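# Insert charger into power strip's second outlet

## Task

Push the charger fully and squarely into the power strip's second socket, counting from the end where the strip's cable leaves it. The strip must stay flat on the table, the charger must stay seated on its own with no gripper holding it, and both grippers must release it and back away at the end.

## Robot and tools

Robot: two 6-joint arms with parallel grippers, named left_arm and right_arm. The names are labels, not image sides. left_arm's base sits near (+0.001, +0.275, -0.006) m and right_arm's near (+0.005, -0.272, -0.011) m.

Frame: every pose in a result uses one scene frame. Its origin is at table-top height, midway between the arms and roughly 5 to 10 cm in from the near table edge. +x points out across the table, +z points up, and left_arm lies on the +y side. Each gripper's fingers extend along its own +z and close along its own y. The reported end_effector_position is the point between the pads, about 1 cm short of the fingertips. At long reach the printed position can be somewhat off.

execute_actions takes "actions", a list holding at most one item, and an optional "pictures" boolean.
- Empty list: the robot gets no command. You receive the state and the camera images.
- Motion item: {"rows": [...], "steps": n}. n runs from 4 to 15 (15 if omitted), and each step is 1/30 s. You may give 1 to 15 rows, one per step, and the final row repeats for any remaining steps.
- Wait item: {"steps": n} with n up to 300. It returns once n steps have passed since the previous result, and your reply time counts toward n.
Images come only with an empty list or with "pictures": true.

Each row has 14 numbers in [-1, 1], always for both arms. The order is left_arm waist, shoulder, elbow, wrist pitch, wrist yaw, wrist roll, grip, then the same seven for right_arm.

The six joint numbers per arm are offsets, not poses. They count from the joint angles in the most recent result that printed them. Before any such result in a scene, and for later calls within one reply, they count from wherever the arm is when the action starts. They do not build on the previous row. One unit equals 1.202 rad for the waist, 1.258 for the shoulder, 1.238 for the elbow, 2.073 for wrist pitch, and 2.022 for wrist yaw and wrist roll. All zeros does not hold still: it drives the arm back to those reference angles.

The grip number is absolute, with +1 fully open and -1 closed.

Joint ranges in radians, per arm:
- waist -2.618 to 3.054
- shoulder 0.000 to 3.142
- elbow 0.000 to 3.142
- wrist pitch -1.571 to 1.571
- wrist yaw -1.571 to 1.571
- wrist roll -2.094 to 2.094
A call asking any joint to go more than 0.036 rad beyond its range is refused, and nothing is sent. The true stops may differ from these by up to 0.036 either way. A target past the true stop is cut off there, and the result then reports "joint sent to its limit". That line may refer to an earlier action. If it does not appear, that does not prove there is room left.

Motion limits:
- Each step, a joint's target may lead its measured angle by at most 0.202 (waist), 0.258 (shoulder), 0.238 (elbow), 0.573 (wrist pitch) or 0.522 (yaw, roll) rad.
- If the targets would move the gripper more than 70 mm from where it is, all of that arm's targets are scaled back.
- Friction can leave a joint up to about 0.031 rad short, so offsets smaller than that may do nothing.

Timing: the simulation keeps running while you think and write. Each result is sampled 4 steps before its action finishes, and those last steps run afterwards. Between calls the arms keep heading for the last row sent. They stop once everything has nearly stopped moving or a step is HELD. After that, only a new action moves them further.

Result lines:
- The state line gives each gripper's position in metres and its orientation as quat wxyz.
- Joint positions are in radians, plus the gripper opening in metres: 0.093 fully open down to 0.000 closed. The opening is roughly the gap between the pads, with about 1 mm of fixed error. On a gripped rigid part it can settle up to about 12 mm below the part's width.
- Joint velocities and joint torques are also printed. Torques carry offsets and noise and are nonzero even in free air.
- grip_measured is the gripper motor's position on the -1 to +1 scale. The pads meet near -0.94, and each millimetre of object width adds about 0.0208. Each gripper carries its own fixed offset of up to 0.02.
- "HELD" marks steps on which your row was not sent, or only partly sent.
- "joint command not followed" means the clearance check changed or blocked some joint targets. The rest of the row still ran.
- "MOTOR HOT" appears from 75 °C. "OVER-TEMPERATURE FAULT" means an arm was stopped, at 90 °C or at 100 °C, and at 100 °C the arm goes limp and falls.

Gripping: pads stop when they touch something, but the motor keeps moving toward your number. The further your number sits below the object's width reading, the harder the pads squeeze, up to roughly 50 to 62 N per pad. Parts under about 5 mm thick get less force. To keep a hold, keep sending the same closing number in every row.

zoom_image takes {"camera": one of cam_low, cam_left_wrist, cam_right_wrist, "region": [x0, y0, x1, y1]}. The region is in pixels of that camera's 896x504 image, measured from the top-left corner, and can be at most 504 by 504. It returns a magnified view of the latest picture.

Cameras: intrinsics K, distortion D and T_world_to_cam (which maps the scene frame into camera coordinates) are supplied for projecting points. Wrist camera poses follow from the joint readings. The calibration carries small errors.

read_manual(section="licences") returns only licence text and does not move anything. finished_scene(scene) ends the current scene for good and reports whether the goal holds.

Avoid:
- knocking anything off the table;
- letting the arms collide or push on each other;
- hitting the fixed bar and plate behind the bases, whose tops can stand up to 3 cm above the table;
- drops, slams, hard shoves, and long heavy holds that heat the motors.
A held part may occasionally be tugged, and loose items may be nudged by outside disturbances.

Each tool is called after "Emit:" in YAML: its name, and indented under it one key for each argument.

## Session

Emit:
execute_actions:
  actions: []

Scene clock: 0.00 s of 4500.00 s.
left_arm: end_effector_position=(+0.5145, +0.3219, +0.1055) grip_measured=+0.989 end_effector_quat_wxyz=(+0.637, -0.238, +0.724, +0.112) | right_arm: end_effector_position=(+0.4784, -0.1785, +0.2943) grip_measured=+1.000 end_effector_quat_wxyz=(+0.612, +0.358, +0.620, +0.335)
Joint positions: left_arm=[-0.107  2.071  0.913  0.931 -0.565 -0.256  0.093] | right_arm=[0.296 1.5   1.005 0.457 0.285 1.081 0.093]
Joint velocities: left_arm=[-0.017 -0.007 -0.002 -0.022  0.007  0.037 -0.   ] | right_arm=[-0.007  0.002  0.007  0.051 -0.022  0.081  0.   ]
Joint torques (N m, as the arm reports them, + toward a larger angle): no reading
Motor temperatures (°C, as the motors report them): left_arm=[30 34 33 31 30 33] | right_arm=[29 34 32 32 31 32]
camera_calibration (this result's frames):
cam_left_wrist: T_world_to_cam=[[0.483549, -0.863249, 0.144853, 0.00863506], [-0.437571, -0.381718, -0.81414, 0.47346], [0.758098, 0.330293, -0.562312, -0.351612], [0, 0, 0, 1]] pos_world=[0.469553, 0.304317, 0.186496]
cam_right_wrist: T_world_to_cam=[[-0.024556, -0.512263, -0.858478, 0.172584], [-0.416509, 0.785897, -0.45704, 0.512373], [0.9088, 0.346341, -0.232661, -0.22467], [0, 0, 0, 1]] pos_world=[0.421826, -0.236451, 0.330063]

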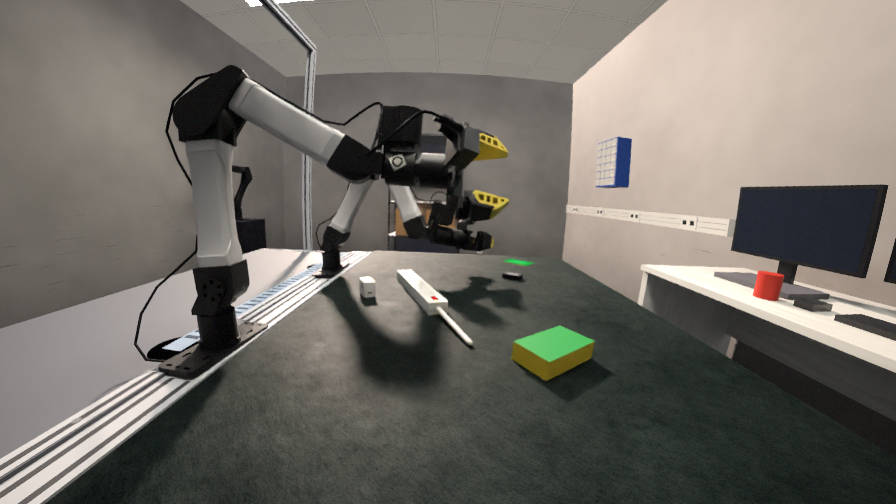

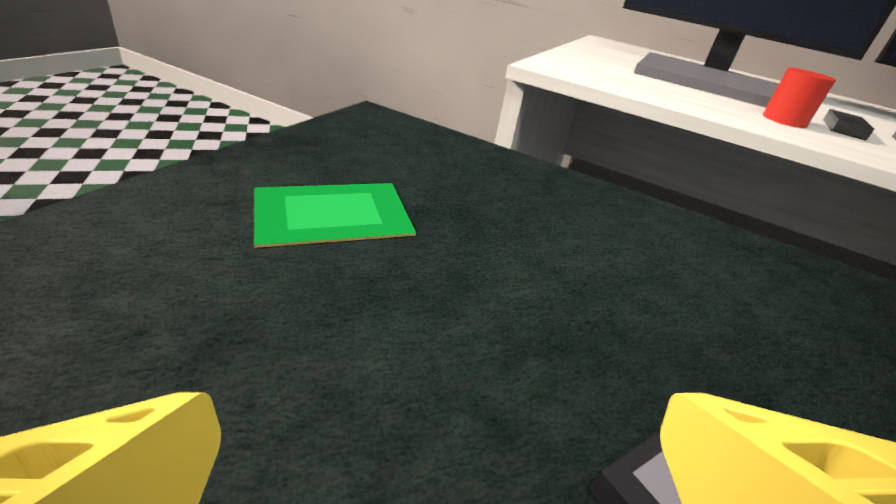

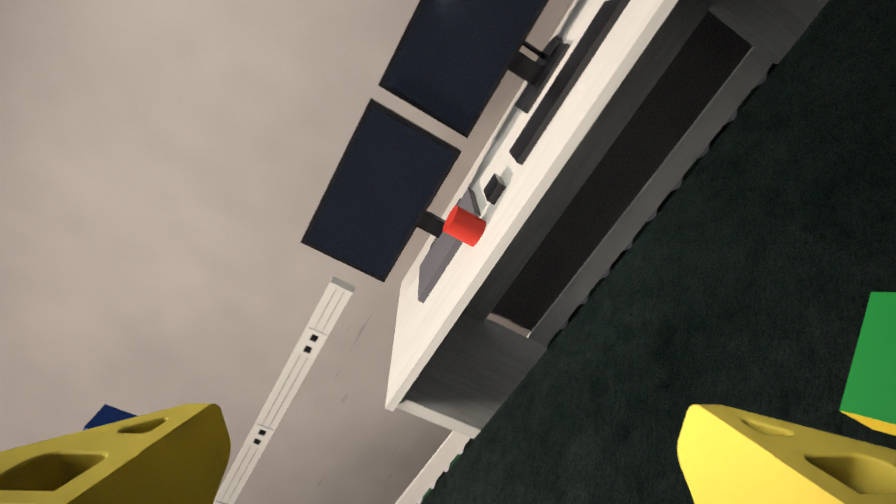

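Emit:
zoom_image:
  camera: "cam_low"
  region: [340, 255, 490, 355]

Emit:
zoom_image:
  camera: "cam_low"
  region: [348, 268, 392, 306]

Region (340, 255, 490, 355) of cam_low's 896x504 image, scaled by 3.360, with more detail than that image has.

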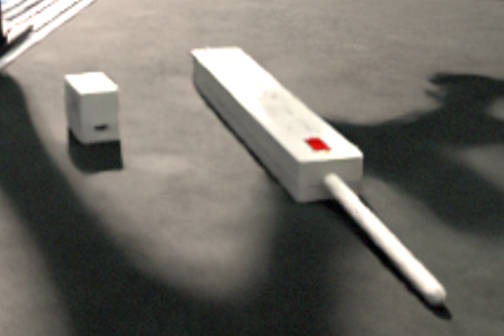

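Region (348, 268, 392, 306) of cam_low's 896x504 image, scaled by 11.455, with more detail than that image has; it fills the top 435 rows of this view, and the rest is white.

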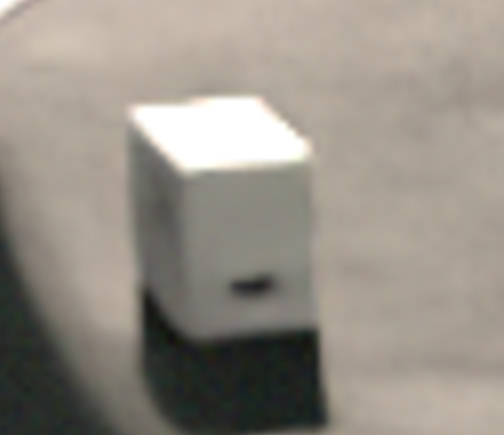

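Emit:
execute_actions:
  actions:
    - {"rows": [[-0.005,-0.02,-0.009,0.01,-0.004,-0.001,0.6,-0.005,0.004,0.02,-0.014,-0.014,-0.026,1],[-0.013,-0.03,-0.023,0.012,-0.011,-0.003,0.2,-0.012,0.009,0.024,-0.034,-0.036,-0.065,1],[-0.026,-0.04,-0.042,0.014,-0.02,-0.005,-0.2,-0.021,0.017,0.029,-0.061,-0.065,-0.117,1],[-0.044,-0.053,-0.066,0.016,-0.031,-0.007,-0.6,-0.033,0.026,0.035,-0.095,-0.1,-0.182,1],[-0.063,-0.066,-0.089,0.018,-0.042,-0.01,-1,-0.045,0.035,0.04,-0.129,-0.136,-0.247,1],[-0.082,-0.079,-0.113,0.02,-0.053,-0.013,-1,-0.057,0.044,0.046,-0.163,-0.172,-0.312,1],[-0.101,-0.092,-0.136,0.022,-0.065,-0.015,-1,-0.069,0.053,0.051,-0.197,-0.208,-0.377,1],[-0.12,-0.105,-0.159,0.024,-0.076,-0.018,-1,-0.081,0.063,0.057,-0.232,-0.244,-0.442,1],[-0.139,-0.118,-0.183,0.026,-0.087,-0.021,-1,-0.093,0.072,0.062,-0.266,-0.28,-0.507,1],[-0.158,-0.131,-0.206,0.028,-0.098,-0.023,-1,-0.105,0.081,0.068,-0.3,-0.315,-0.572,1],[-0.177,-0.144,-0.23,0.03,-0.109,-0.026,-1,-0.117,0.09,0.073,-0.334,-0.351,-0.637,1],[-0.196,-0.157,-0.253,0.032,-0.12,-0.029,-1,-0.129,0.099,0.079,-0.368,-0.387,-0.703,1],[-0.22,-0.172,-0.281,0.034,-0.134,-0.032,-1,-0.143,0.11,0.085,-0.409,-0.43,-0.781,1],[-0.248,-0.19,-0.314,0.037,-0.149,-0.036,-1,-0.159,0.123,0.093,-0.456,-0.48,-0.872,1],[-0.283,-0.212,-0.356,0.04,-0.169,-0.04,-1,-0.181,0.14,0.102,-0.518,-0.545,-0.989,1]], "steps": 15}

Scene clock: 8.83 s of 4500.00 s.
left_arm: end_effector_position=(+0.4586, +0.2673, +0.1027) grip_measured=-1.000 end_effector_quat_wxyz=(+0.633, -0.217, +0.735, +0.108) | right_arm: end_effector_position=(+0.4751, -0.1597, +0.2052) grip_measured=+1.000 end_effector_quat_wxyz=(+0.514, +0.016, +0.840, +0.171)
Joint positions: left_arm=[-0.275  1.933  0.699  0.968 -0.692 -0.28   0.   ] | right_arm=[ 0.195  1.567  1.078  0.064 -0.146  0.326  0.093]
Joint velocities: left_arm=[-0.745 -0.457 -0.862  0.037 -0.505 -0.125  0.   ] | right_arm=[-0.418  0.408  0.134 -1.824 -1.824 -2.864  0.   ]
Joint torques (N m, as the arm reports them, + toward a larger angle): left_arm=[  0.3  -10.55   4.37   2.29  -0.16  -0.19] | right_arm=[-0.82 -5.91  8.71  2.29 -0.2  -0.04]
Motor temperatures (°C, as the motors report them): left_arm=[30 37 33 33 30 33] | right_arm=[29 35 34 35 31 32]
Steps of this call (steps 1 to 90: nothing new was sent; then 5.47 s passed at rest; steps 91 to 101: the first 11 steps of this action). Readings (joint positions):
91: left_arm=[-0.107 2.071 0.913 0.931 -0.565 -0.256] | right_arm=[0.296 1.500 1.006 0.455 0.283 1.074]
92: left_arm=[-0.107 2.069 0.912 0.932 -0.567 -0.256] | right_arm=[0.296 1.500 1.009 0.446 0.274 1.054]
94: left_arm=[-0.116 2.052 0.891 0.937 -0.580 -0.257] | right_arm=[0.291 1.501 1.023 0.405 0.224 0.965]
98: left_arm=[-0.193 1.982 0.787 0.955 -0.641 -0.268] | right_arm=[0.242 1.527 1.059 0.241 0.034 0.624]
101: the state above

Emit:
execute_actions:
  actions:
    - {"rows": [[-0.16,-0.113,-0.203,0.024,-0.116,-0.03,-1,-0.108,0.095,0.048,-0.36,-0.365,-0.68,1],[-0.178,-0.124,-0.225,0.025,-0.126,-0.033,-1,-0.119,0.104,0.053,-0.392,-0.399,-0.74,1],[-0.195,-0.135,-0.246,0.027,-0.136,-0.035,-1,-0.13,0.112,0.058,-0.424,-0.432,-0.8,1],[-0.21,-0.144,-0.265,0.028,-0.145,-0.037,-1,-0.14,0.12,0.062,-0.452,-0.462,-0.855,1],[-0.224,-0.153,-0.282,0.029,-0.153,-0.039,-1,-0.148,0.126,0.066,-0.475,-0.487,-0.9,1],[-0.236,-0.16,-0.296,0.03,-0.16,-0.041,-1,-0.154,0.131,0.069,-0.491,-0.504,-0.928,1]], "steps": 15}

Emit:
execute_actions:
  actions:
    - {"steps": 6}
  pictures: true

Scene clock: 9.83 s of 4500.00 s.
left_arm: end_effector_position=(+0.3481, +0.2334, +0.0827) grip_measured=-1.000 end_effector_quat_wxyz=(+0.623, -0.199, +0.742, +0.145) | right_arm: end_effector_position=(+0.3187, -0.1185, +0.1296) grip_measured=+1.000 end_effector_quat_wxyz=(-0.373, +0.591, -0.628, -0.341)
Joint positions: left_arm=[-0.552  1.752  0.35   1.013 -0.988 -0.35   0.   ] | right_arm=[ 0.022  1.716  1.146 -0.888 -1.102 -1.443  0.093]
Joint velocities: left_arm=[-0.017 -0.002 -0.022  0.007 -0.168 -0.051  0.   ] | right_arm=[-0.012 -0.007 -0.027 -0.374 -0.359 -0.696  0.   ]
Joint torques (N m, as the arm reports them, + toward a larger angle): left_arm=[-0.24 -7.65  3.27  2.08 -0.21 -0.12] | right_arm=[-0.86 -6.05  7.82  0.51 -0.86 -0.08]
Motor temperatures (°C, as the motors report them): left_arm=[30 37 33 34 30 33] | right_arm=[29 35 34 35 31 32]
Steps of this call (steps 1 to 4: the last 4 steps of your previous action; steps 5 to 19: the robot went on to your last target; steps 20 to 30: the first 11 steps of this action). Readings (joint positions):
20: left_arm=[-0.449 1.822 0.486 0.999 -0.896 -0.328] | right_arm=[0.088 1.673 1.117 -0.603 -0.809 -0.902]
21: left_arm=[-0.454 1.815 0.476 1.002 -0.902 -0.329] | right_arm=[0.084 1.674 1.120 -0.625 -0.832 -0.949]
23: left_arm=[-0.482 1.791 0.436 1.008 -0.924 -0.335] | right_arm=[0.067 1.681 1.133 -0.692 -0.905 -1.083]
27: left_arm=[-0.548 1.752 0.358 1.012 -0.970 -0.346] | right_arm=[0.027 1.709 1.146 -0.833 -1.050 -1.347]
30: the state above

Scene clock: 10.03 s of 4500.00 s.
left_arm: end_effector_position=(+0.3473, +0.2353, +0.0837) grip_measured=-1.000 end_effector_quat_wxyz=(+0.624, -0.204, +0.739, +0.149) | right_arm: end_effector_position=(+0.3123, -0.1151, +0.1353) grip_measured=+1.000 end_effector_quat_wxyz=(-0.386, +0.600, -0.605, -0.353)
Joint positions: left_arm=[-0.552  1.752  0.35   1.015 -1.001 -0.353  0.   ] | right_arm=[ 0.022  1.716  1.146 -0.928 -1.144 -1.518  0.093]
Joint velocities: left_arm=[-0.027 -0.007  0.007 -0.037 -0.007 -0.081  0.   ] | right_arm=[-0.007  0.002  0.002 -0.168 -0.11  -0.198  0.   ]
Joint torques (N m, as the arm reports them, + toward a larger angle): left_arm=[-0.34 -7.71  3.3   2.1  -0.24 -0.12] | right_arm=[-0.76 -6.01  7.76  0.37 -0.9  -0.09]
Motor temperatures (°C, as the motors report them): left_arm=[30 37 33 34 30 33] | right_arm=[29 35 34 35 31 32]
Kept back: nothing.
Steps of this call (steps 1 to 4: the last 4 steps of your previous action; steps 5 to 6: the robot went on to your last target). Readings (joint positions):
1: left_arm=[-0.552 1.752 0.350 1.014 -0.991 -0.351] | right_arm=[0.022 1.716 1.146 -0.900 -1.114 -1.464]
2: left_arm=[-0.552 1.752 0.350 1.014 -0.994 -0.351] | right_arm=[0.022 1.716 1.146 -0.908 -1.123 -1.480]
4: left_arm=[-0.552 1.752 0.350 1.014 -0.998 -0.352] | right_arm=[0.022 1.716 1.146 -0.921 -1.136 -1.503]
6: the state above
camera_calibration (this result's frames):
cam_left_wrist: T_world_to_cam=[[0.483832, -0.874373, 0.0371305, 0.0294019], [-0.49163, -0.306653, -0.815024, 0.350619], [0.724021, 0.37608, -0.578237, -0.206066], [0, 0, 0, 1]] pos_world=[0.307345, 0.210724, 0.165516]
cam_right_wrist: T_world_to_cam=[[0.999337, -0.026106, 0.0253623, -0.318857], [-0.00496149, -0.788019, -0.615631, 0.0324552], [0.0360576, 0.615098, -0.787626, 0.245886], [0, 0, 0, 1]] pos_world=[0.309941, -0.133993, 0.221733]

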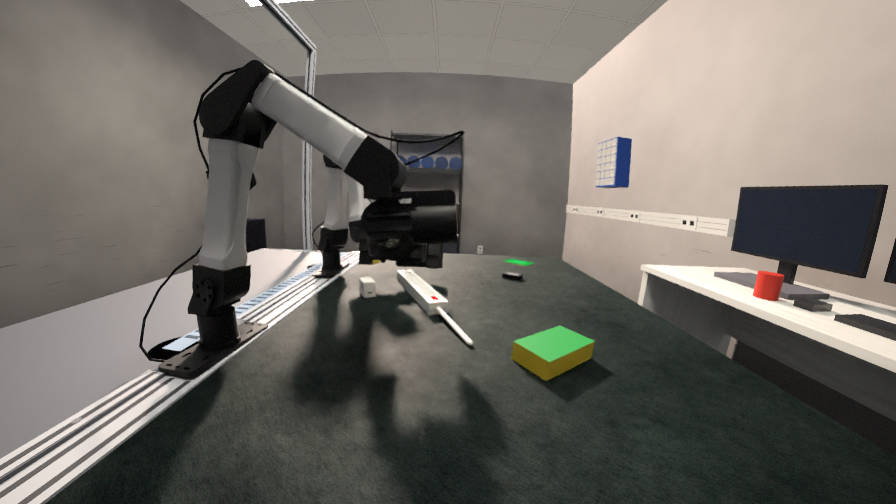

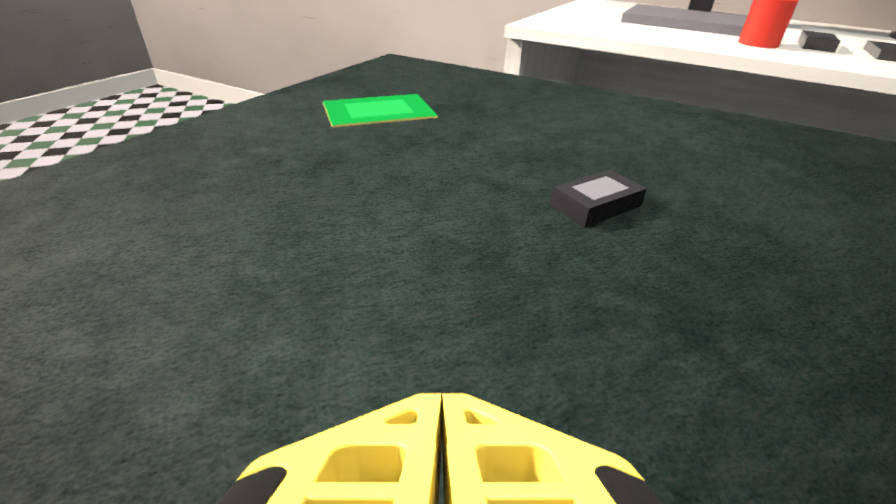

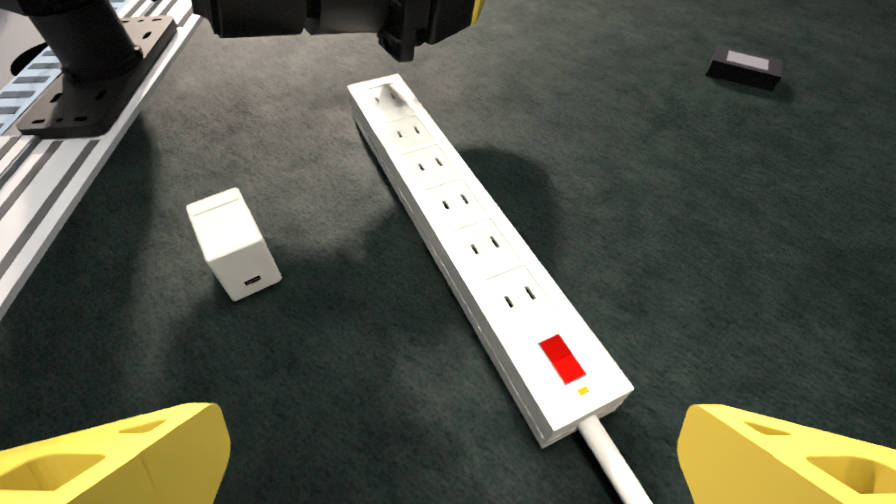

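Emit:
execute_actions:
  actions: []

Emit:
zoom_image:
  camera: "cam_right_wrist"
  region: [160, 160, 320, 320]

Emit:
zoom_image:
  camera: "cam_right_wrist"
  region: [420, 170, 580, 330]

Scene clock: 10.17 s of 4500.00 s.
left_arm: end_effector_position=(+0.3471, +0.2356, +0.0839) grip_measured=-1.000 end_effector_quat_wxyz=(+0.625, -0.205, +0.739, +0.150) | right_arm: end_effector_position=(+0.3111, -0.1145, +0.1364) grip_measured=+1.000 end_effector_quat_wxyz=(-0.389, +0.602, -0.600, -0.354)
Joint positions: left_arm=[-0.552  1.752  0.35   1.015 -1.004 -0.354  0.   ] | right_arm=[ 0.022  1.716  1.146 -0.936 -1.152 -1.533  0.093]
Joint velocities: left_arm=[ 0.002 -0.007 -0.012  0.081 -0.007 -0.095  0.   ] | right_arm=[-0.012 -0.007 -0.002  0.051 -0.051 -0.125  0.   ]
Joint torques (N m, as the arm reports them, + toward a larger angle): left_arm=[-0.31 -7.76  3.3   2.03 -0.23 -0.11] | right_arm=[-0.81 -5.97  7.74  0.34 -0.9  -0.07]
Motor temperatures (°C, as the motors report them): left_arm=[30 37 33 34 30 33] | right_arm=[29 35 34 35 31 32]
Kept back: nothing.
Steps of this call (steps 1 to 4: the robot went on to your last target). Readings (joint positions):
1: left_arm=[-0.552 1.752 0.350 1.015 -1.002 -0.353] | right_arm=[0.022 1.716 1.146 -0.931 -1.147 -1.523]
2: left_arm=[-0.552 1.752 0.350 1.015 -1.003 -0.354] | right_arm=[0.022 1.716 1.146 -0.933 -1.149 -1.527]
4: the state above
camera_calibration (this result's frames):
cam_left_wrist: T_world_to_cam=[[0.48608, -0.873098, 0.0377656, 0.0286679], [-0.489839, -0.307987, -0.815599, 0.350553], [0.723729, 0.377947, -0.577384, -0.206382], [0, 0, 0, 1]] pos_world=[0.307145, 0.210997, 0.165666]
cam_right_wrist: T_world_to_cam=[[0.999321, -0.0189952, 0.0315763, -0.317719], [0.00474487, -0.783437, -0.621452, 0.0319193], [0.0365427, 0.62118, -0.782815, 0.246315], [0, 0, 0, 1]] pos_world=[0.30835, -0.134034, 0.222688]

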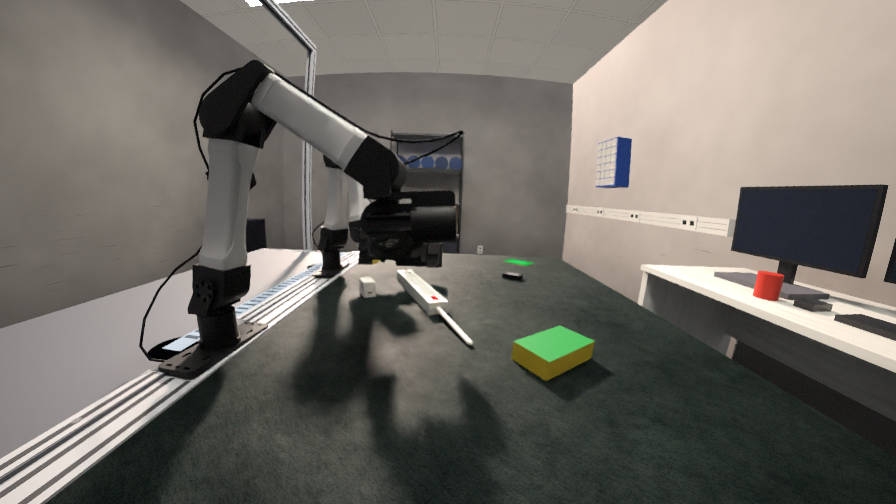

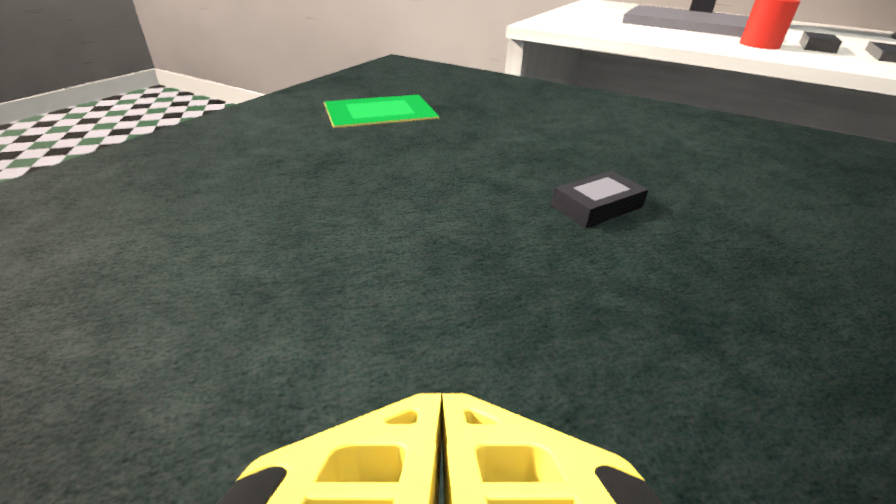

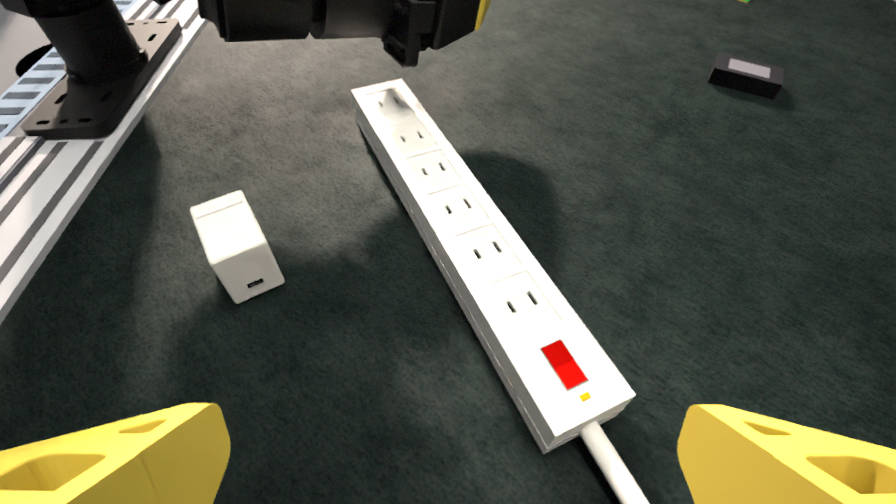

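Region (160, 160, 320, 320) of cam_right_wrist's 896x504 image, scaled by 3.150, with more detail than that image has.

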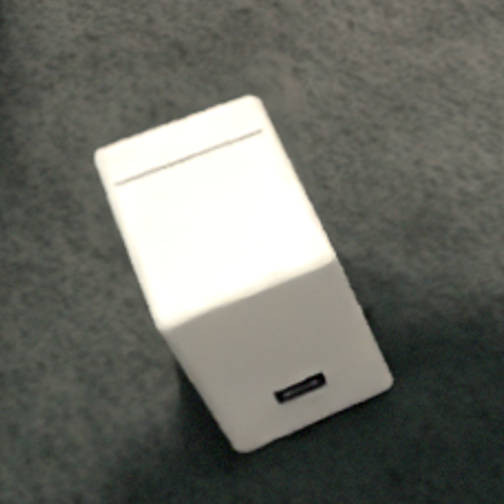

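Region (420, 170, 580, 330) of cam_right_wrist's 896x504 image, scaled by 3.150, with more detail than that image has.

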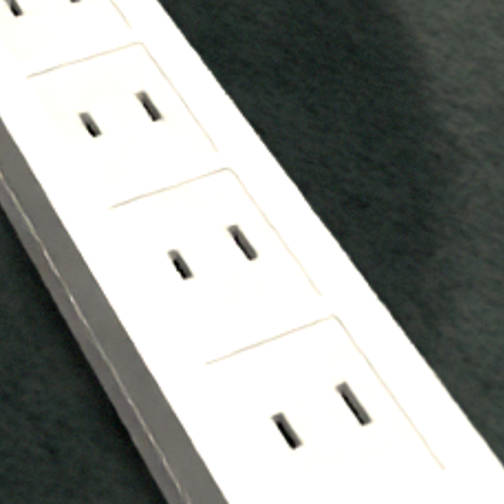

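Emit:
execute_actions:
  actions:
    - {"rows": [[0,0,0,0.008,0,0,-1,0.013,0.012,-0.015,0.01,-0.012,-0.012,1],[0,0,0,0.008,0,0,-1,0.035,0.027,-0.02,0.022,-0.022,-0.021,1],[0,0,0,0.008,0,0,-1,0.065,0.047,-0.026,0.037,-0.034,-0.032,1],[0,0,0,0.008,0,0,-1,0.104,0.075,-0.032,0.054,-0.047,-0.044,1],[0,0,0,0.008,0,0,-1,0.148,0.106,-0.04,0.072,-0.06,-0.056,1],[0,0,0,0.008,0,0,-1,0.191,0.138,-0.047,0.089,-0.073,-0.068,1],[0,0,0,0.008,0,0,-1,0.235,0.169,-0.054,0.105,-0.085,-0.079,1],[0,0,0,0.008,0,0,-1,0.278,0.2,-0.062,0.119,-0.095,-0.088,1],[0,0,0,0.008,0,0,-1,0.317,0.229,-0.068,0.13,-0.102,-0.094,1],[0,0,0,0.008,0,0,-1,0.352,0.254,-0.074,0.138,-0.1044,-0.0959,1],[0,0,0,0.008,0,0,-1,0.382,0.276,-0.079,0.1433,-0.1044,-0.0959,1],[0,0,0,0.008,0,0,-1,0.404,0.291,-0.083,0.1433,-0.1044,-0.0959,1],[0,0,0,0.008,0,0,-1,0.421,0.304,-0.086,0.1433,-0.1044,-0.0959,1],[0,0,0,0.008,0,0,-1,0.43,0.31,-0.0875,0.1433,-0.1044,-0.0959,1],[0,0,0,0.008,0,0,-1,0.4343,0.3132,-0.088,0.1433,-0.1044,-0.0959,1]], "steps": 15}

Emit:
execute_actions:
  actions:
    - {"steps": 9}
  pictures: true

Scene clock: 13.37 s of 4500.00 s.
left_arm: end_effector_position=(+0.3471, +0.2359, +0.0843) grip_measured=-1.000 end_effector_quat_wxyz=(+0.625, -0.206, +0.738, +0.150) | right_arm: end_effector_position=(+0.2415, -0.0002, +0.0588) grip_measured=+1.000 end_effector_quat_wxyz=(-0.334, +0.679, -0.438, -0.486)
Joint positions: left_arm=[-0.552  1.752  0.35   1.017 -1.006 -0.354  0.   ] | right_arm=[ 0.408  1.997  1.087 -0.724 -1.307 -1.673  0.093]
Joint velocities: left_arm=[-0.002 -0.002 -0.012 -0.022  0.022  0.022  0.   ] | right_arm=[ 1.399  1.14  -0.32   0.593 -0.33  -0.344  0.   ]
Joint torques (N m, as the arm reports them, + toward a larger angle): left_arm=[ 0.17 -6.1   5.01  2.05 -0.12 -0.04] | right_arm=[-0.72 -8.9   3.75  0.21 -0.96 -0.09]
Motor temperatures (°C, as the motors report them): left_arm=[30 38 33 34 30 33] | right_arm=[29 35 35 35 31 32]
Steps of this call (steps 1 to 30: the robot went on to your last target; steps 31 to 85: nothing new was sent; steps 86 to 96: the first 11 steps of this action). Readings (joint positions):
86: left_arm=[-0.552 1.752 0.350 1.016 -1.006 -0.354] | right_arm=[0.023 1.716 1.146 -0.940 -1.159 -1.545]
87: left_arm=[-0.552 1.752 0.350 1.016 -1.006 -0.354] | right_arm=[0.027 1.717 1.145 -0.934 -1.164 -1.549]
89: left_arm=[-0.552 1.752 0.350 1.016 -1.006 -0.354] | right_arm=[0.062 1.735 1.141 -0.907 -1.186 -1.567]
93: left_arm=[-0.552 1.752 0.350 1.017 -1.006 -0.354] | right_arm=[0.247 1.867 1.119 -0.801 -1.262 -1.630]
96: the state above

Scene clock: 13.67 s of 4500.00 s.
left_arm: end_effector_position=(+0.3471, +0.2359, +0.0843) grip_measured=-1.000 end_effector_quat_wxyz=(+0.625, -0.206, +0.738, +0.150) | right_arm: end_effector_position=(+0.1966, +0.0268, +0.0285) grip_measured=+1.000 end_effector_quat_wxyz=(-0.298, +0.694, -0.389, -0.528)
Joint positions: left_arm=[-0.552  1.752  0.35   1.018 -1.006 -0.354  0.   ] | right_arm=[ 0.546  2.091  1.051 -0.654 -1.345 -1.715  0.093]
Joint velocities: left_arm=[-0.002  0.007  0.002  0.022 -0.037 -0.022  0.   ] | right_arm=[-0.002 -0.002  0.012  0.037 -0.051 -0.051  0.   ]
Joint torques (N m, as the arm reports them, + toward a larger angle): left_arm=[ 0.12 -6.12  4.96  2.05 -0.12 -0.03] | right_arm=[ 0.02 -7.35  3.57  0.31 -0.94 -0.09]
Motor temperatures (°C, as the motors report them): left_arm=[30 38 33 34 30 33] | right_arm=[29 35 35 34 31 32]
Kept back: nothing.
Steps of this call (steps 1 to 4: the last 4 steps of your previous action; steps 5 to 9: the robot went on to your last target). Readings (joint positions):
1: left_arm=[-0.552 1.752 0.350 1.017 -1.006 -0.354] | right_arm=[0.454 2.033 1.075 -0.708 -1.315 -1.683]
2: left_arm=[-0.552 1.752 0.350 1.017 -1.006 -0.354] | right_arm=[0.493 2.063 1.065 -0.696 -1.321 -1.691]
4: left_arm=[-0.552 1.752 0.350 1.018 -1.006 -0.354] | right_arm=[0.538 2.091 1.051 -0.667 -1.323 -1.702]
8: left_arm=[-0.552 1.752 0.350 1.018 -1.006 -0.354] | right_arm=[0.546 2.091 1.051 -0.654 -1.343 -1.713]
9: the state above
camera_calibration (this result's frames):
cam_left_wrist: T_world_to_cam=[[0.487562, -0.872181, 0.0397968, 0.0279366], [-0.48722, -0.309622, -0.816548, 0.350529], [0.724499, 0.378728, -0.575904, -0.20676], [0, 0, 0, 1]] pos_world=[0.306961, 0.211203, 0.166039]
cam_right_wrist: T_world_to_cam=[[0.851031, 0.525057, -0.00778561, -0.181595], [0.335084, -0.554412, -0.761804, 0.00903382], [-0.404307, 0.64571, -0.647761, 0.160449], [0, 0, 0, 1]] pos_world=[0.216387, -0.00324699, 0.1094]

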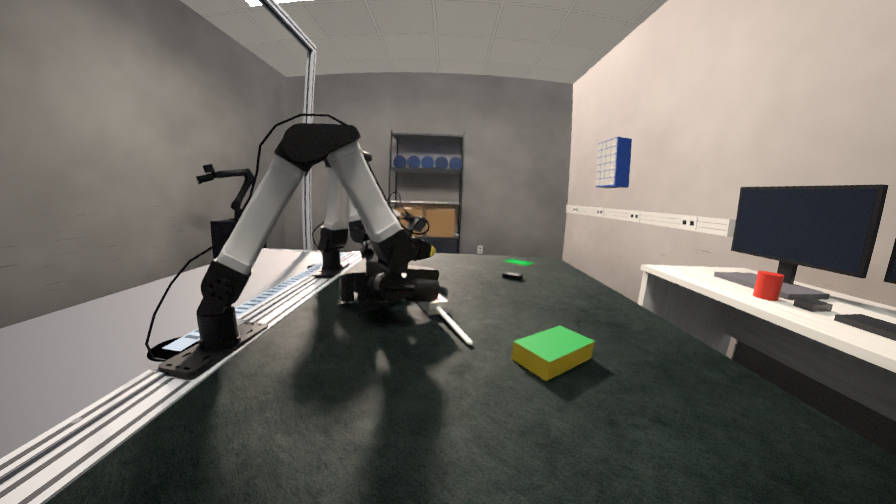

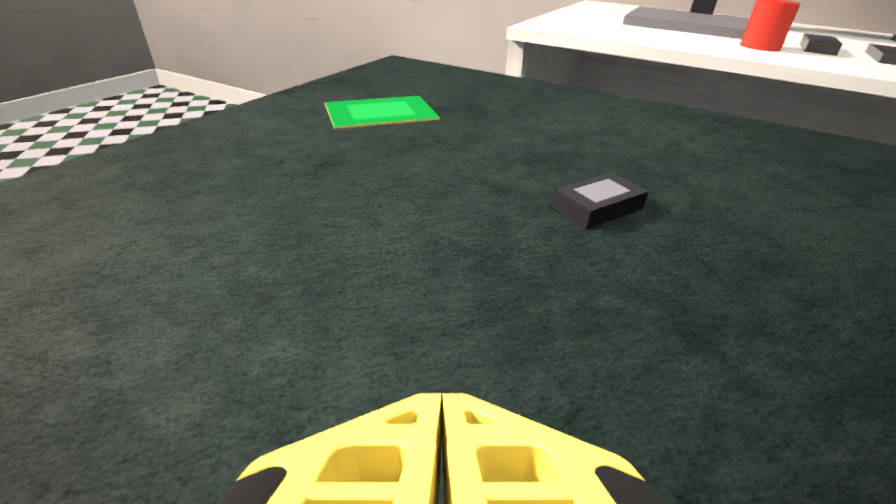

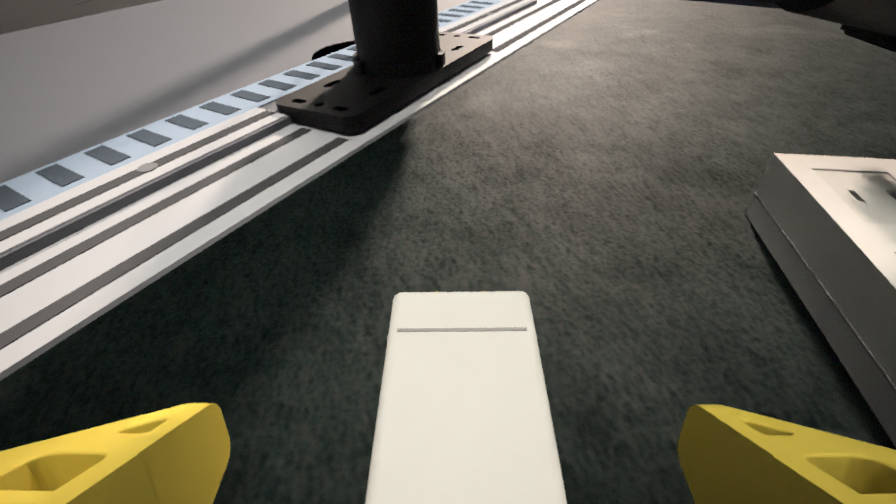

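Emit:
execute_actions:
  actions: []

Scene clock: 14.67 s of 4500.00 s.
left_arm: end_effector_position=(+0.3471, +0.2359, +0.0843) grip_measured=-1.000 end_effector_quat_wxyz=(+0.625, -0.206, +0.738, +0.150) | right_arm: end_effector_position=(+0.1968, +0.0275, +0.0301) grip_measured=+1.000 end_effector_quat_wxyz=(-0.303, +0.692, -0.385, -0.530)
Joint positions: left_arm=[-0.552  1.752  0.35   1.018 -1.006 -0.354  0.   ] | right_arm=[ 0.546  2.091  1.051 -0.652 -1.355 -1.721  0.093]
Joint velocities: left_arm=[-0.007  0.017 -0.002 -0.022  0.022 -0.022  0.   ] | right_arm=[-0.002 -0.007 -0.012  0.007  0.007  0.007  0.   ]
Joint torques (N m, as the arm reports them, + toward a larger angle): left_arm=[ 0.16 -6.1   4.95  2.06 -0.12 -0.04] | right_arm=[-0.02 -7.39  3.55  0.29 -0.93 -0.09]
Motor temperatures (°C, as the motors report them): left_arm=[30 38 33 34 30 33] | right_arm=[29 36 35 34 31 32]
Kept back: nothing.
Steps of this call (steps 1 to 30: the robot went on to your last target). Readings (joint positions):
1: left_arm=[-0.552 1.752 0.350 1.018 -1.006 -0.354] | right_arm=[0.546 2.091 1.051 -0.653 -1.348 -1.716]
2: left_arm=[-0.552 1.752 0.350 1.018 -1.006 -0.354] | right_arm=[0.546 2.091 1.051 -0.653 -1.349 -1.717]
4: left_arm=[-0.552 1.752 0.350 1.018 -1.006 -0.354] | right_arm=[0.546 2.091 1.051 -0.652 -1.352 -1.718]
8: left_arm=[-0.552 1.752 0.350 1.018 -1.006 -0.354] | right_arm=[0.546 2.091 1.051 -0.652 -1.354 -1.720]
30: the state above
All arms were judged still, so your last target was given up. Only a new action makes them travel on or press farther. Fingers that are still opening or closing keep moving.
camera_calibration (this result's frames):
cam_left_wrist: T_world_to_cam=[[0.487562, -0.872181, 0.0397968, 0.0279366], [-0.48722, -0.309622, -0.816548, 0.350529], [0.724499, 0.378728, -0.575904, -0.20676], [0, 0, 0, 1]] pos_world=[0.306961, 0.211203, 0.166039]
cam_right_wrist: T_world_to_cam=[[0.850853, 0.525403, 0.000834881, -0.182305], [0.337001, -0.544529, -0.768061, 0.010037], [-0.403087, 0.653789, -0.640376, 0.160461], [0, 0, 0, 1]] pos_world=[0.216412, -0.00365903, 0.110617]

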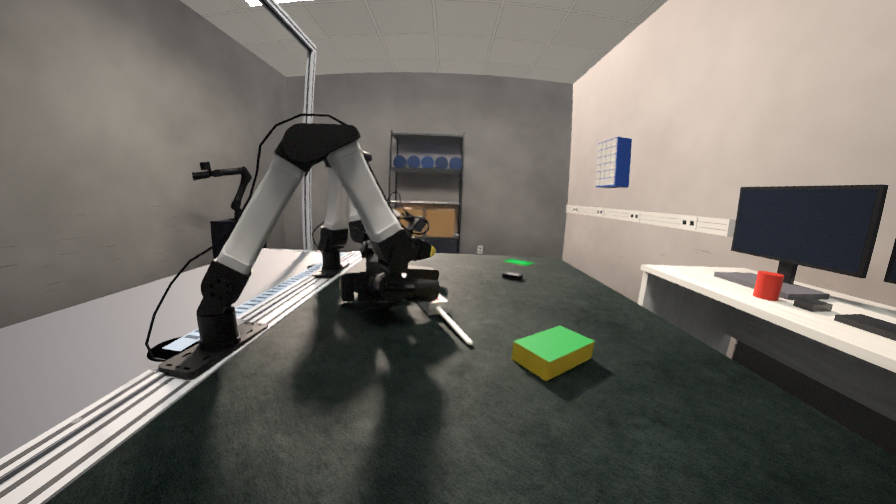

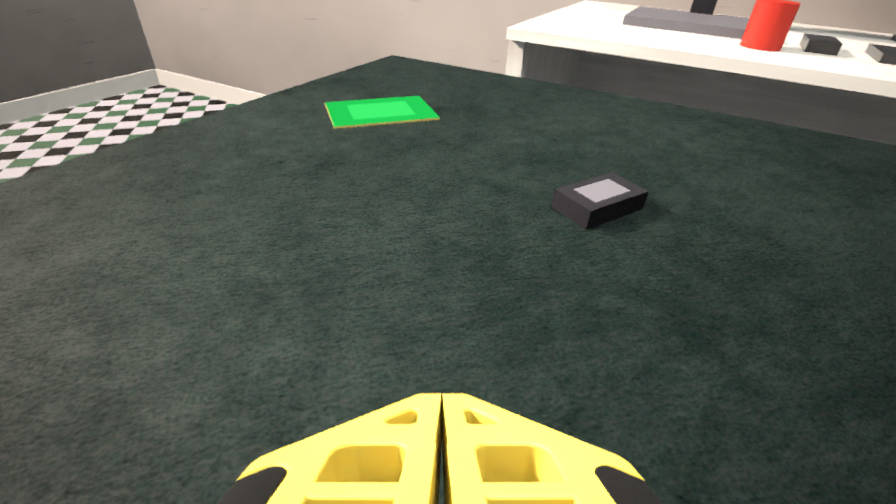

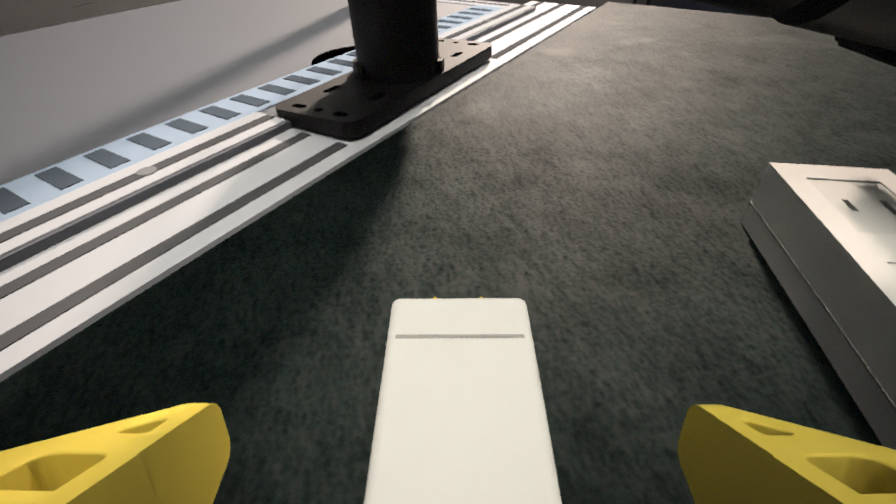

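Emit:
execute_actions:
  actions:
    - {"rows": [[0.02,0,0,0.008,0,0,-1, 0,0,0,0,0,0,-0.2],[0.05,0,0,0.008,0,0,-1, 0,0,0,0,0,0,-0.2],[0.09,0,0,0.008,0,0,-1, 0,0,0,0,0,0,-0.2],[0.13,0,0,0.008,0,0,-1, 0,0,0,0,0,0,-0.2],[0.16,0,0,0.008,0,0,-1, 0,0,0,0,0,0,-0.25],[0.185,0,0,0.008,0,0,-1, 0,0,0,0,0,0,-0.38],[0.2,0,0,0.008,0,0,-1, 0,0,0,0,0,0,-0.5],[0.208,0,0,0.008,0,0,-1, 0,0,0,0,0,0,-0.6],[0.208,0,0,0.008,0,0,-1, 0,0,0,0,0,0,-0.6],[0.208,0,0,0.008,0,0,-1, 0.001,0,0.005,-0.002,0,0,-0.6],[0.208,0,0,0.008,0,0,-1, 0.003,0,0.03,-0.012,0,0,-0.6],[0.208,0,0,0.008,0,0,-1, 0.005,0,0.0686,-0.0289,0,0.05,-0.6],[0.208,0,0,0.008,0,0,-1, 0.0085,0,0.1083,-0.0456,0.0105,0.124,-0.6],[0.208,0,0,0.008,0,0,-1, 0.0116,0,0.1479,-0.0623,0.029,0.198,-0.6],[0.208,0,0,0.008,0,0,-1, 0.0147,0,0.1876,-0.079,0.0554,0.272,-0.6]], "steps": 15}

Scene clock: 21.67 s of 4500.00 s.
left_arm: end_effector_position=(+0.3463, +0.3216, +0.0851) grip_measured=-1.000 end_effector_quat_wxyz=(+0.603, -0.298, +0.706, +0.221) | right_arm: end_effector_position=(+0.1973, +0.0277, +0.0305) grip_measured=-0.474 end_effector_quat_wxyz=(-0.303, +0.692, -0.385, -0.530)
Joint positions: left_arm=[-0.307  1.752  0.35   1.021 -1.005 -0.354  0.   ] | right_arm=[ 0.546  2.091  1.054 -0.655 -1.355 -1.721  0.022]
Joint velocities: left_arm=[-0.017 -0.002  0.007 -0.022 -0.022  0.081  0.   ] | right_arm=[-0.002 -0.007  0.149 -0.139  0.037  0.022  0.001]
Joint torques (N m, as the arm reports them, + toward a larger angle): left_arm=[ 0.3  -6.07  5.08  2.04 -0.15 -0.05] | right_arm=[ 0.44 -8.9   6.75  0.15 -0.92 -0.02]
Motor temperatures (°C, as the motors report them): left_arm=[30 38 34 35 30 33] | right_arm=[29 37 35 34 31 32]
Steps of this call (steps 1 to 90: nothing new was sent; then 3.63 s passed at rest; steps 91 to 101: the first 11 steps of this action). Readings (joint positions):
91: left_arm=[-0.551 1.752 0.350 1.018 -1.006 -0.354] | right_arm=[0.546 2.091 1.051 -0.652 -1.355 -1.721]
92: left_arm=[-0.544 1.752 0.350 1.018 -1.005 -0.354] | right_arm=[0.546 2.091 1.051 -0.652 -1.355 -1.721]
94: left_arm=[-0.491 1.752 0.350 1.020 -1.001 -0.354] | right_arm=[0.546 2.091 1.051 -0.652 -1.355 -1.721]
98: left_arm=[-0.337 1.752 0.350 1.021 -1.003 -0.354] | right_arm=[0.546 2.091 1.051 -0.652 -1.355 -1.721]
101: the state above

Emit:
execute_actions:
  actions:
    - {"rows": [[0,0,0,0.006,0,0,-1, 0.018,0.012,0.225,-0.094,0.082,1,-0.6],[0,0,0,0.006,0,0,-1, 0.021,0.014,0.264,-0.111,0.108,1,-0.6],[0,0,0,0.006,0,0,-1, 0.024,0.016,0.304,-0.128,0.134,1,-0.6],[0,0,0,0.006,0,0,-1, 0.027,0.018,0.344,-0.144,0.161,1,-0.6],[0,0,0,0.006,0,0,-1, 0.030,0.020,0.383,-0.161,0.187,1,-0.6],[0,0,0,0.006,0,0,-1, 0.033,0.022,0.423,-0.178,0.214,1,-0.6],[0,0,0,0.006,0,0,-1, 0.037,0.024,0.463,-0.195,0.240,1,-0.6],[0,0,0,0.006,0,0,-1, 0.040,0.026,0.502,-0.211,0.266,1,-0.6],[0,0,0,0.006,0,0,-1, 0.043,0.028,0.542,-0.228,0.293,1,-0.6],[-0.008,0,0,0.006,0,0,-1, 0.046,0.030,0.582,-0.245,0.319,1,-0.6],[-0.024,0,0,0.006,0,0,-1, 0.049,0.032,0.621,-0.261,0.345,1,-0.6],[-0.048,0,0,0.006,0,0,-1, 0.052,0.034,0.661,-0.278,0.372,1,-0.6],[-0.08,0,0,0.006,0,0,-1, 0.055,0.036,0.701,-0.295,0.398,1,-0.6],[-0.12,0,0,0.006,0,0,-1, 0.058,0.038,0.731,-0.308,0.424,1,-0.6],[-0.16,0,0,0.006,0,0,-1, 0.059,0.039,0.750,-0.316,0.451,1,-0.6]], "steps": 15}

Scene clock: 22.70 s of 4500.00 s.
left_arm: end_effector_position=(+0.3464, +0.3210, +0.0851) grip_measured=-1.000 end_effector_quat_wxyz=(+0.603, -0.297, +0.707, +0.221) | right_arm: end_effector_position=(+0.3015, +0.0712, +0.0969) grip_measured=-0.474 end_effector_quat_wxyz=(-0.033, -0.332, +0.854, +0.399)
Joint positions: left_arm=[-0.309  1.752  0.35   1.021 -1.006 -0.354  0.   ] | right_arm=[ 0.594  2.117  1.729 -1.045 -0.861 -0.121  0.022]
Joint velocities: left_arm=[-0.085 -0.017  0.007  0.007 -0.022 -0.051  0.   ] | right_arm=[ 0.095  0.012  1.424 -0.828  1.385  2.821  0.   ]
Joint torques (N m, as the arm reports them, + toward a larger angle): left_arm=[-1.46 -6.05  5.02  2.01 -0.1  -0.08] | right_arm=[  0.51 -10.01   7.27   0.49  -0.74  -0.06]
Motor temperatures (°C, as the motors report them): left_arm=[30 38 34 35 30 33] | right_arm=[29 37 35 34 31 32]
Steps of this call (steps 1 to 4: the last 4 steps of your previous action; steps 5 to 20: the robot went on to your last target; steps 21 to 31: the first 11 steps of this action). Readings (joint positions):
21: left_arm=[-0.307 1.752 0.350 1.021 -1.005 -0.354] | right_arm=[0.558 2.090 1.288 -0.803 -1.237 -1.110]
22: left_arm=[-0.307 1.752 0.350 1.021 -1.005 -0.354] | right_arm=[0.559 2.094 1.305 -0.822 -1.218 -1.010]
24: left_arm=[-0.307 1.752 0.350 1.021 -1.005 -0.354] | right_arm=[0.566 2.107 1.376 -0.866 -1.159 -0.812]
28: left_arm=[-0.307 1.752 0.350 1.021 -1.005 -0.354] | right_arm=[0.582 2.117 1.575 -0.961 -0.998 -0.417]
31: the state above

Emit:
execute_actions:
  actions:
    - {"rows": [[-0.2,0,0,0.006,0,0,-1, 0.02,0.018,0.215,-0.132,0.233,0.921,-0.6],[-0.24,0,0,0.006,0,0,-1, 0.02,0.018,0.215,-0.132,0.259,0.921,-0.6],[-0.28,0,0,0.006,0,0,-1, 0.02,0.018,0.215,-0.132,0.275,0.921,-0.6],[-0.32,0,0,0.006,0,0,-1, 0.02,0.018,0.215,-0.132,0.283,0.921,-0.6],[-0.36,0,0,0.006,0,0,-1, 0.02,0.022,0.215,-0.132,0.283,0.921,-0.6],[-0.40,0,0,0.006,0,0,-1, 0.02,0.028,0.215,-0.132,0.283,0.921,-0.6],[-0.44,0,0,0.006,0,0,-1, 0.02,0.034,0.215,-0.132,0.283,0.921,-0.6],[-0.48,0,0,0.006,0,0,-1, 0.02,0.040,0.215,-0.132,0.283,0.921,-0.6],[-0.52,0,0,0.015,0,0,-1, 0.02,0.046,0.215,-0.132,0.283,0.921,-0.6],[-0.56,0.015,0,0.025,0,0,-1, 0.02,0.052,0.215,-0.132,0.283,0.921,-0.6],[-0.60,0.03,0,0.035,0,0,-1, 0.02,0.058,0.215,-0.132,0.283,0.921,-0.6],[-0.64,0.045,0,0.045,0,0,-1, 0.02,0.063,0.215,-0.132,0.283,0.921,-0.6],[-0.68,0.06,0,0.055,0,0,-1, 0.02,0.067,0.215,-0.132,0.283,0.921,-0.6],[-0.72,0.075,0,0.065,0,0,-1, 0.02,0.069,0.215,-0.132,0.283,0.921,-0.6],[-0.75,0.09,0,0.075,0,0,-1, 0.02,0.069,0.215,-0.132,0.283,0.921,-0.6]], "steps": 15}

Scene clock: 32.93 s of 4500.00 s.
left_arm: end_effector_position=(+0.3065, +0.1052, +0.0853) grip_measured=-1.000 end_effector_quat_wxyz=(+0.647, -0.060, +0.759, +0.024) | right_arm: end_effector_position=(+0.3356, +0.0192, +0.0968) grip_measured=-0.474 end_effector_quat_wxyz=(-0.095, +0.363, +0.922, +0.100)
Joint positions: left_arm=[-0.944  1.754  0.35   1.039 -1.007 -0.354  0.   ] | right_arm=[ 0.625  2.154  1.981 -1.321 -0.315  1.354  0.022]
Joint velocities: left_arm=[-1.331  0.115 -0.007  0.418 -0.037 -0.11   0.   ] | right_arm=[ 0.012  0.212 -0.007  0.081  0.139  2.571 -0.   ]
Joint torques (N m, as the arm reports them, + toward a larger angle): left_arm=[-0.01 -3.82  5.03  1.83 -0.1  -0.1 ] | right_arm=[-0.37 -9.65  7.72  0.58 -0.25 -0.04]
Motor temperatures (°C, as the motors report them): left_arm=[30 38 34 36 30 33] | right_arm=[29 40 36 33 31 32]
Steps of this call (steps 1 to 4: the last 4 steps of your previous action; steps 5 to 45: the robot went on to your last target; steps 46 to 110: nothing new was sent; then 6.20 s passed at rest; steps 111 to 121: the first 11 steps of this action). Readings (joint positions):
111: left_arm=[-0.503 1.752 0.350 1.022 -1.005 -0.354] | right_arm=[0.625 2.132 1.977 -1.321 -0.444 0.371]
112: left_arm=[-0.520 1.752 0.350 1.022 -1.008 -0.354] | right_arm=[0.625 2.132 1.977 -1.321 -0.429 0.471]
114: left_arm=[-0.595 1.752 0.350 1.022 -1.010 -0.354] | right_arm=[0.625 2.132 1.977 -1.321 -0.385 0.668]
118: left_arm=[-0.798 1.752 0.350 1.022 -1.008 -0.354] | right_arm=[0.625 2.135 1.977 -1.321 -0.332 1.063]
121: the state above

Emit:
execute_actions:
  actions:
    - {"rows": [[-0.245,0.105,0,0.076,-0.004,0,-1, -0.01,0.04,0,0.0135,0.013,0.191,-0.6],[-0.26,0.125,-0.01,0.088,-0.008,0,-1, -0.022,0.04,0,0.0135,0.013,0.191,-0.6],[-0.268,0.145,-0.02,0.10,-0.012,0,-1, -0.022,0.04,0,0.0135,0.013,0.191,-0.6],[-0.268,0.165,-0.03,0.112,-0.016,0,-1, -0.022,0.04,0,0.0135,0.013,0.191,-0.6],[-0.268,0.185,-0.03,0.124,-0.016,0,-1, -0.022,0.04,0,0.0135,0.013,0.191,-0.6],[-0.268,0.2,-0.03,0.132,-0.016,0,-1, -0.022,0.04,0,0.0135,0.013,0.191,-0.6],[-0.268,0.211,-0.03,0.135,-0.016,0,-1, -0.022,0.04,0,0.0135,0.013,0.191,-0.6],[-0.268,0.217,-0.03,0.135,-0.016,0,-1, -0.022,0.04,0,0.0135,0.013,0.191,-0.6]], "steps": 15}
  pictures: true

Scene clock: 33.73 s of 4500.00 s.
left_arm: end_effector_position=(+0.2387, +0.0255, +0.0364) grip_measured=-1.000 end_effector_quat_wxyz=(+0.638, +0.072, +0.765, -0.052) | right_arm: end_effector_position=(+0.3430, +0.0150, +0.0807) grip_measured=-0.474 end_effector_quat_wxyz=(-0.108, +0.536, +0.835, +0.067)
Joint positions: left_arm=[-1.26   2.017  0.332  1.27  -1.022 -0.354  0.   ] | right_arm=[ 0.616  2.193  1.983 -1.307 -0.297  1.732  0.022]
Joint velocities: left_arm=[ 0.002  0.037 -0.032  0.095 -0.081 -0.022  0.   ] | right_arm=[-0.027  0.002  0.007 -0.007 -0.037 -0.066  0.   ]
Joint torques (N m, as the arm reports them, + toward a larger angle): left_arm=[-0.22 -6.2   1.36  2.24 -0.26 -0.04] | right_arm=[ -1.18 -10.65   6.47   0.61  -0.22   0.05]
Motor temperatures (°C, as the motors report them): left_arm=[30 38 34 36 30 33] | right_arm=[29 40 36 33 31 32]
Steps of this call (steps 1 to 4: the last 4 steps of your previous action; steps 5 to 13: the robot went on to your last target; steps 14 to 24: the first 11 steps of this action). Readings (joint positions):
14: left_arm=[-1.215 1.855 0.350 1.159 -1.001 -0.354] | right_arm=[0.625 2.193 1.983 -1.319 -0.298 1.718]
15: left_arm=[-1.221 1.863 0.350 1.171 -1.005 -0.354] | right_arm=[0.624 2.193 1.983 -1.318 -0.298 1.721]
17: left_arm=[-1.244 1.898 0.350 1.204 -1.012 -0.354] | right_arm=[0.622 2.193 1.983 -1.315 -0.298 1.725]
21: left_arm=[-1.260 1.992 0.339 1.259 -1.018 -0.354] | right_arm=[0.617 2.193 1.983 -1.309 -0.298 1.730]
24: the state above
camera_calibration (this result's frames):
cam_left_wrist: T_world_to_cam=[[-0.18057, -0.983508, -0.0103399, 0.0633585], [-0.571916, 0.113544, -0.812416, 0.202745], [0.800192, -0.140784, -0.582986, -0.0807426], [0, 0, 0, 1]] pos_world=[0.192004, 0.0279258, 0.118297]
cam_right_wrist: T_world_to_cam=[[-0.91326, -0.407362, -0.00351977, 0.319273], [-0.315712, 0.702276, 0.638071, 0.0846255], [-0.257454, 0.583836, -0.76997, 0.221508], [0, 0, 0, 1]] pos_world=[0.375324, -0.0586952, 0.117681]

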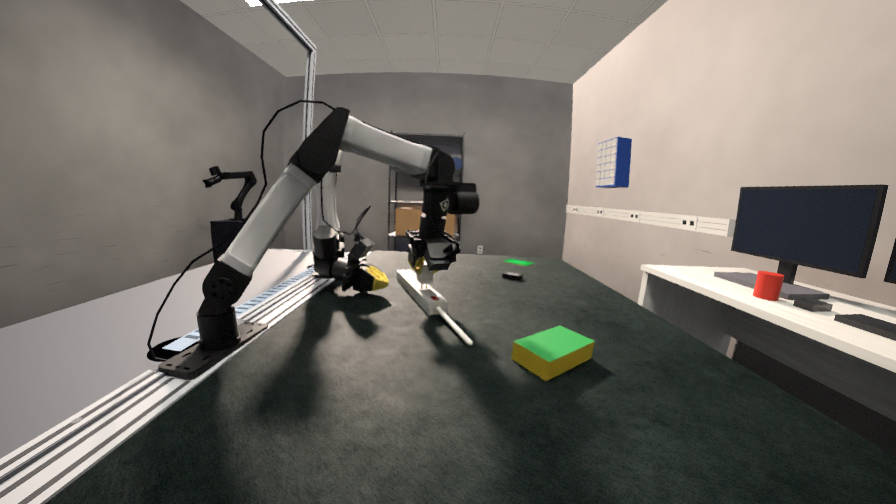

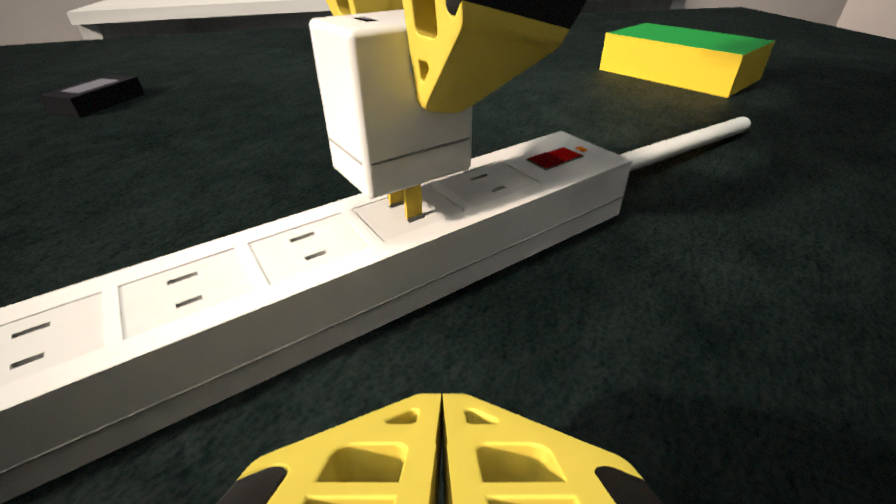

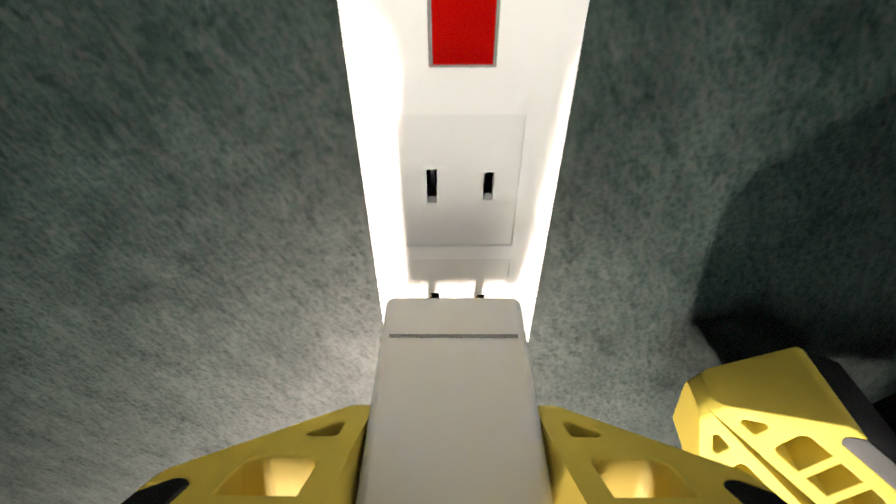

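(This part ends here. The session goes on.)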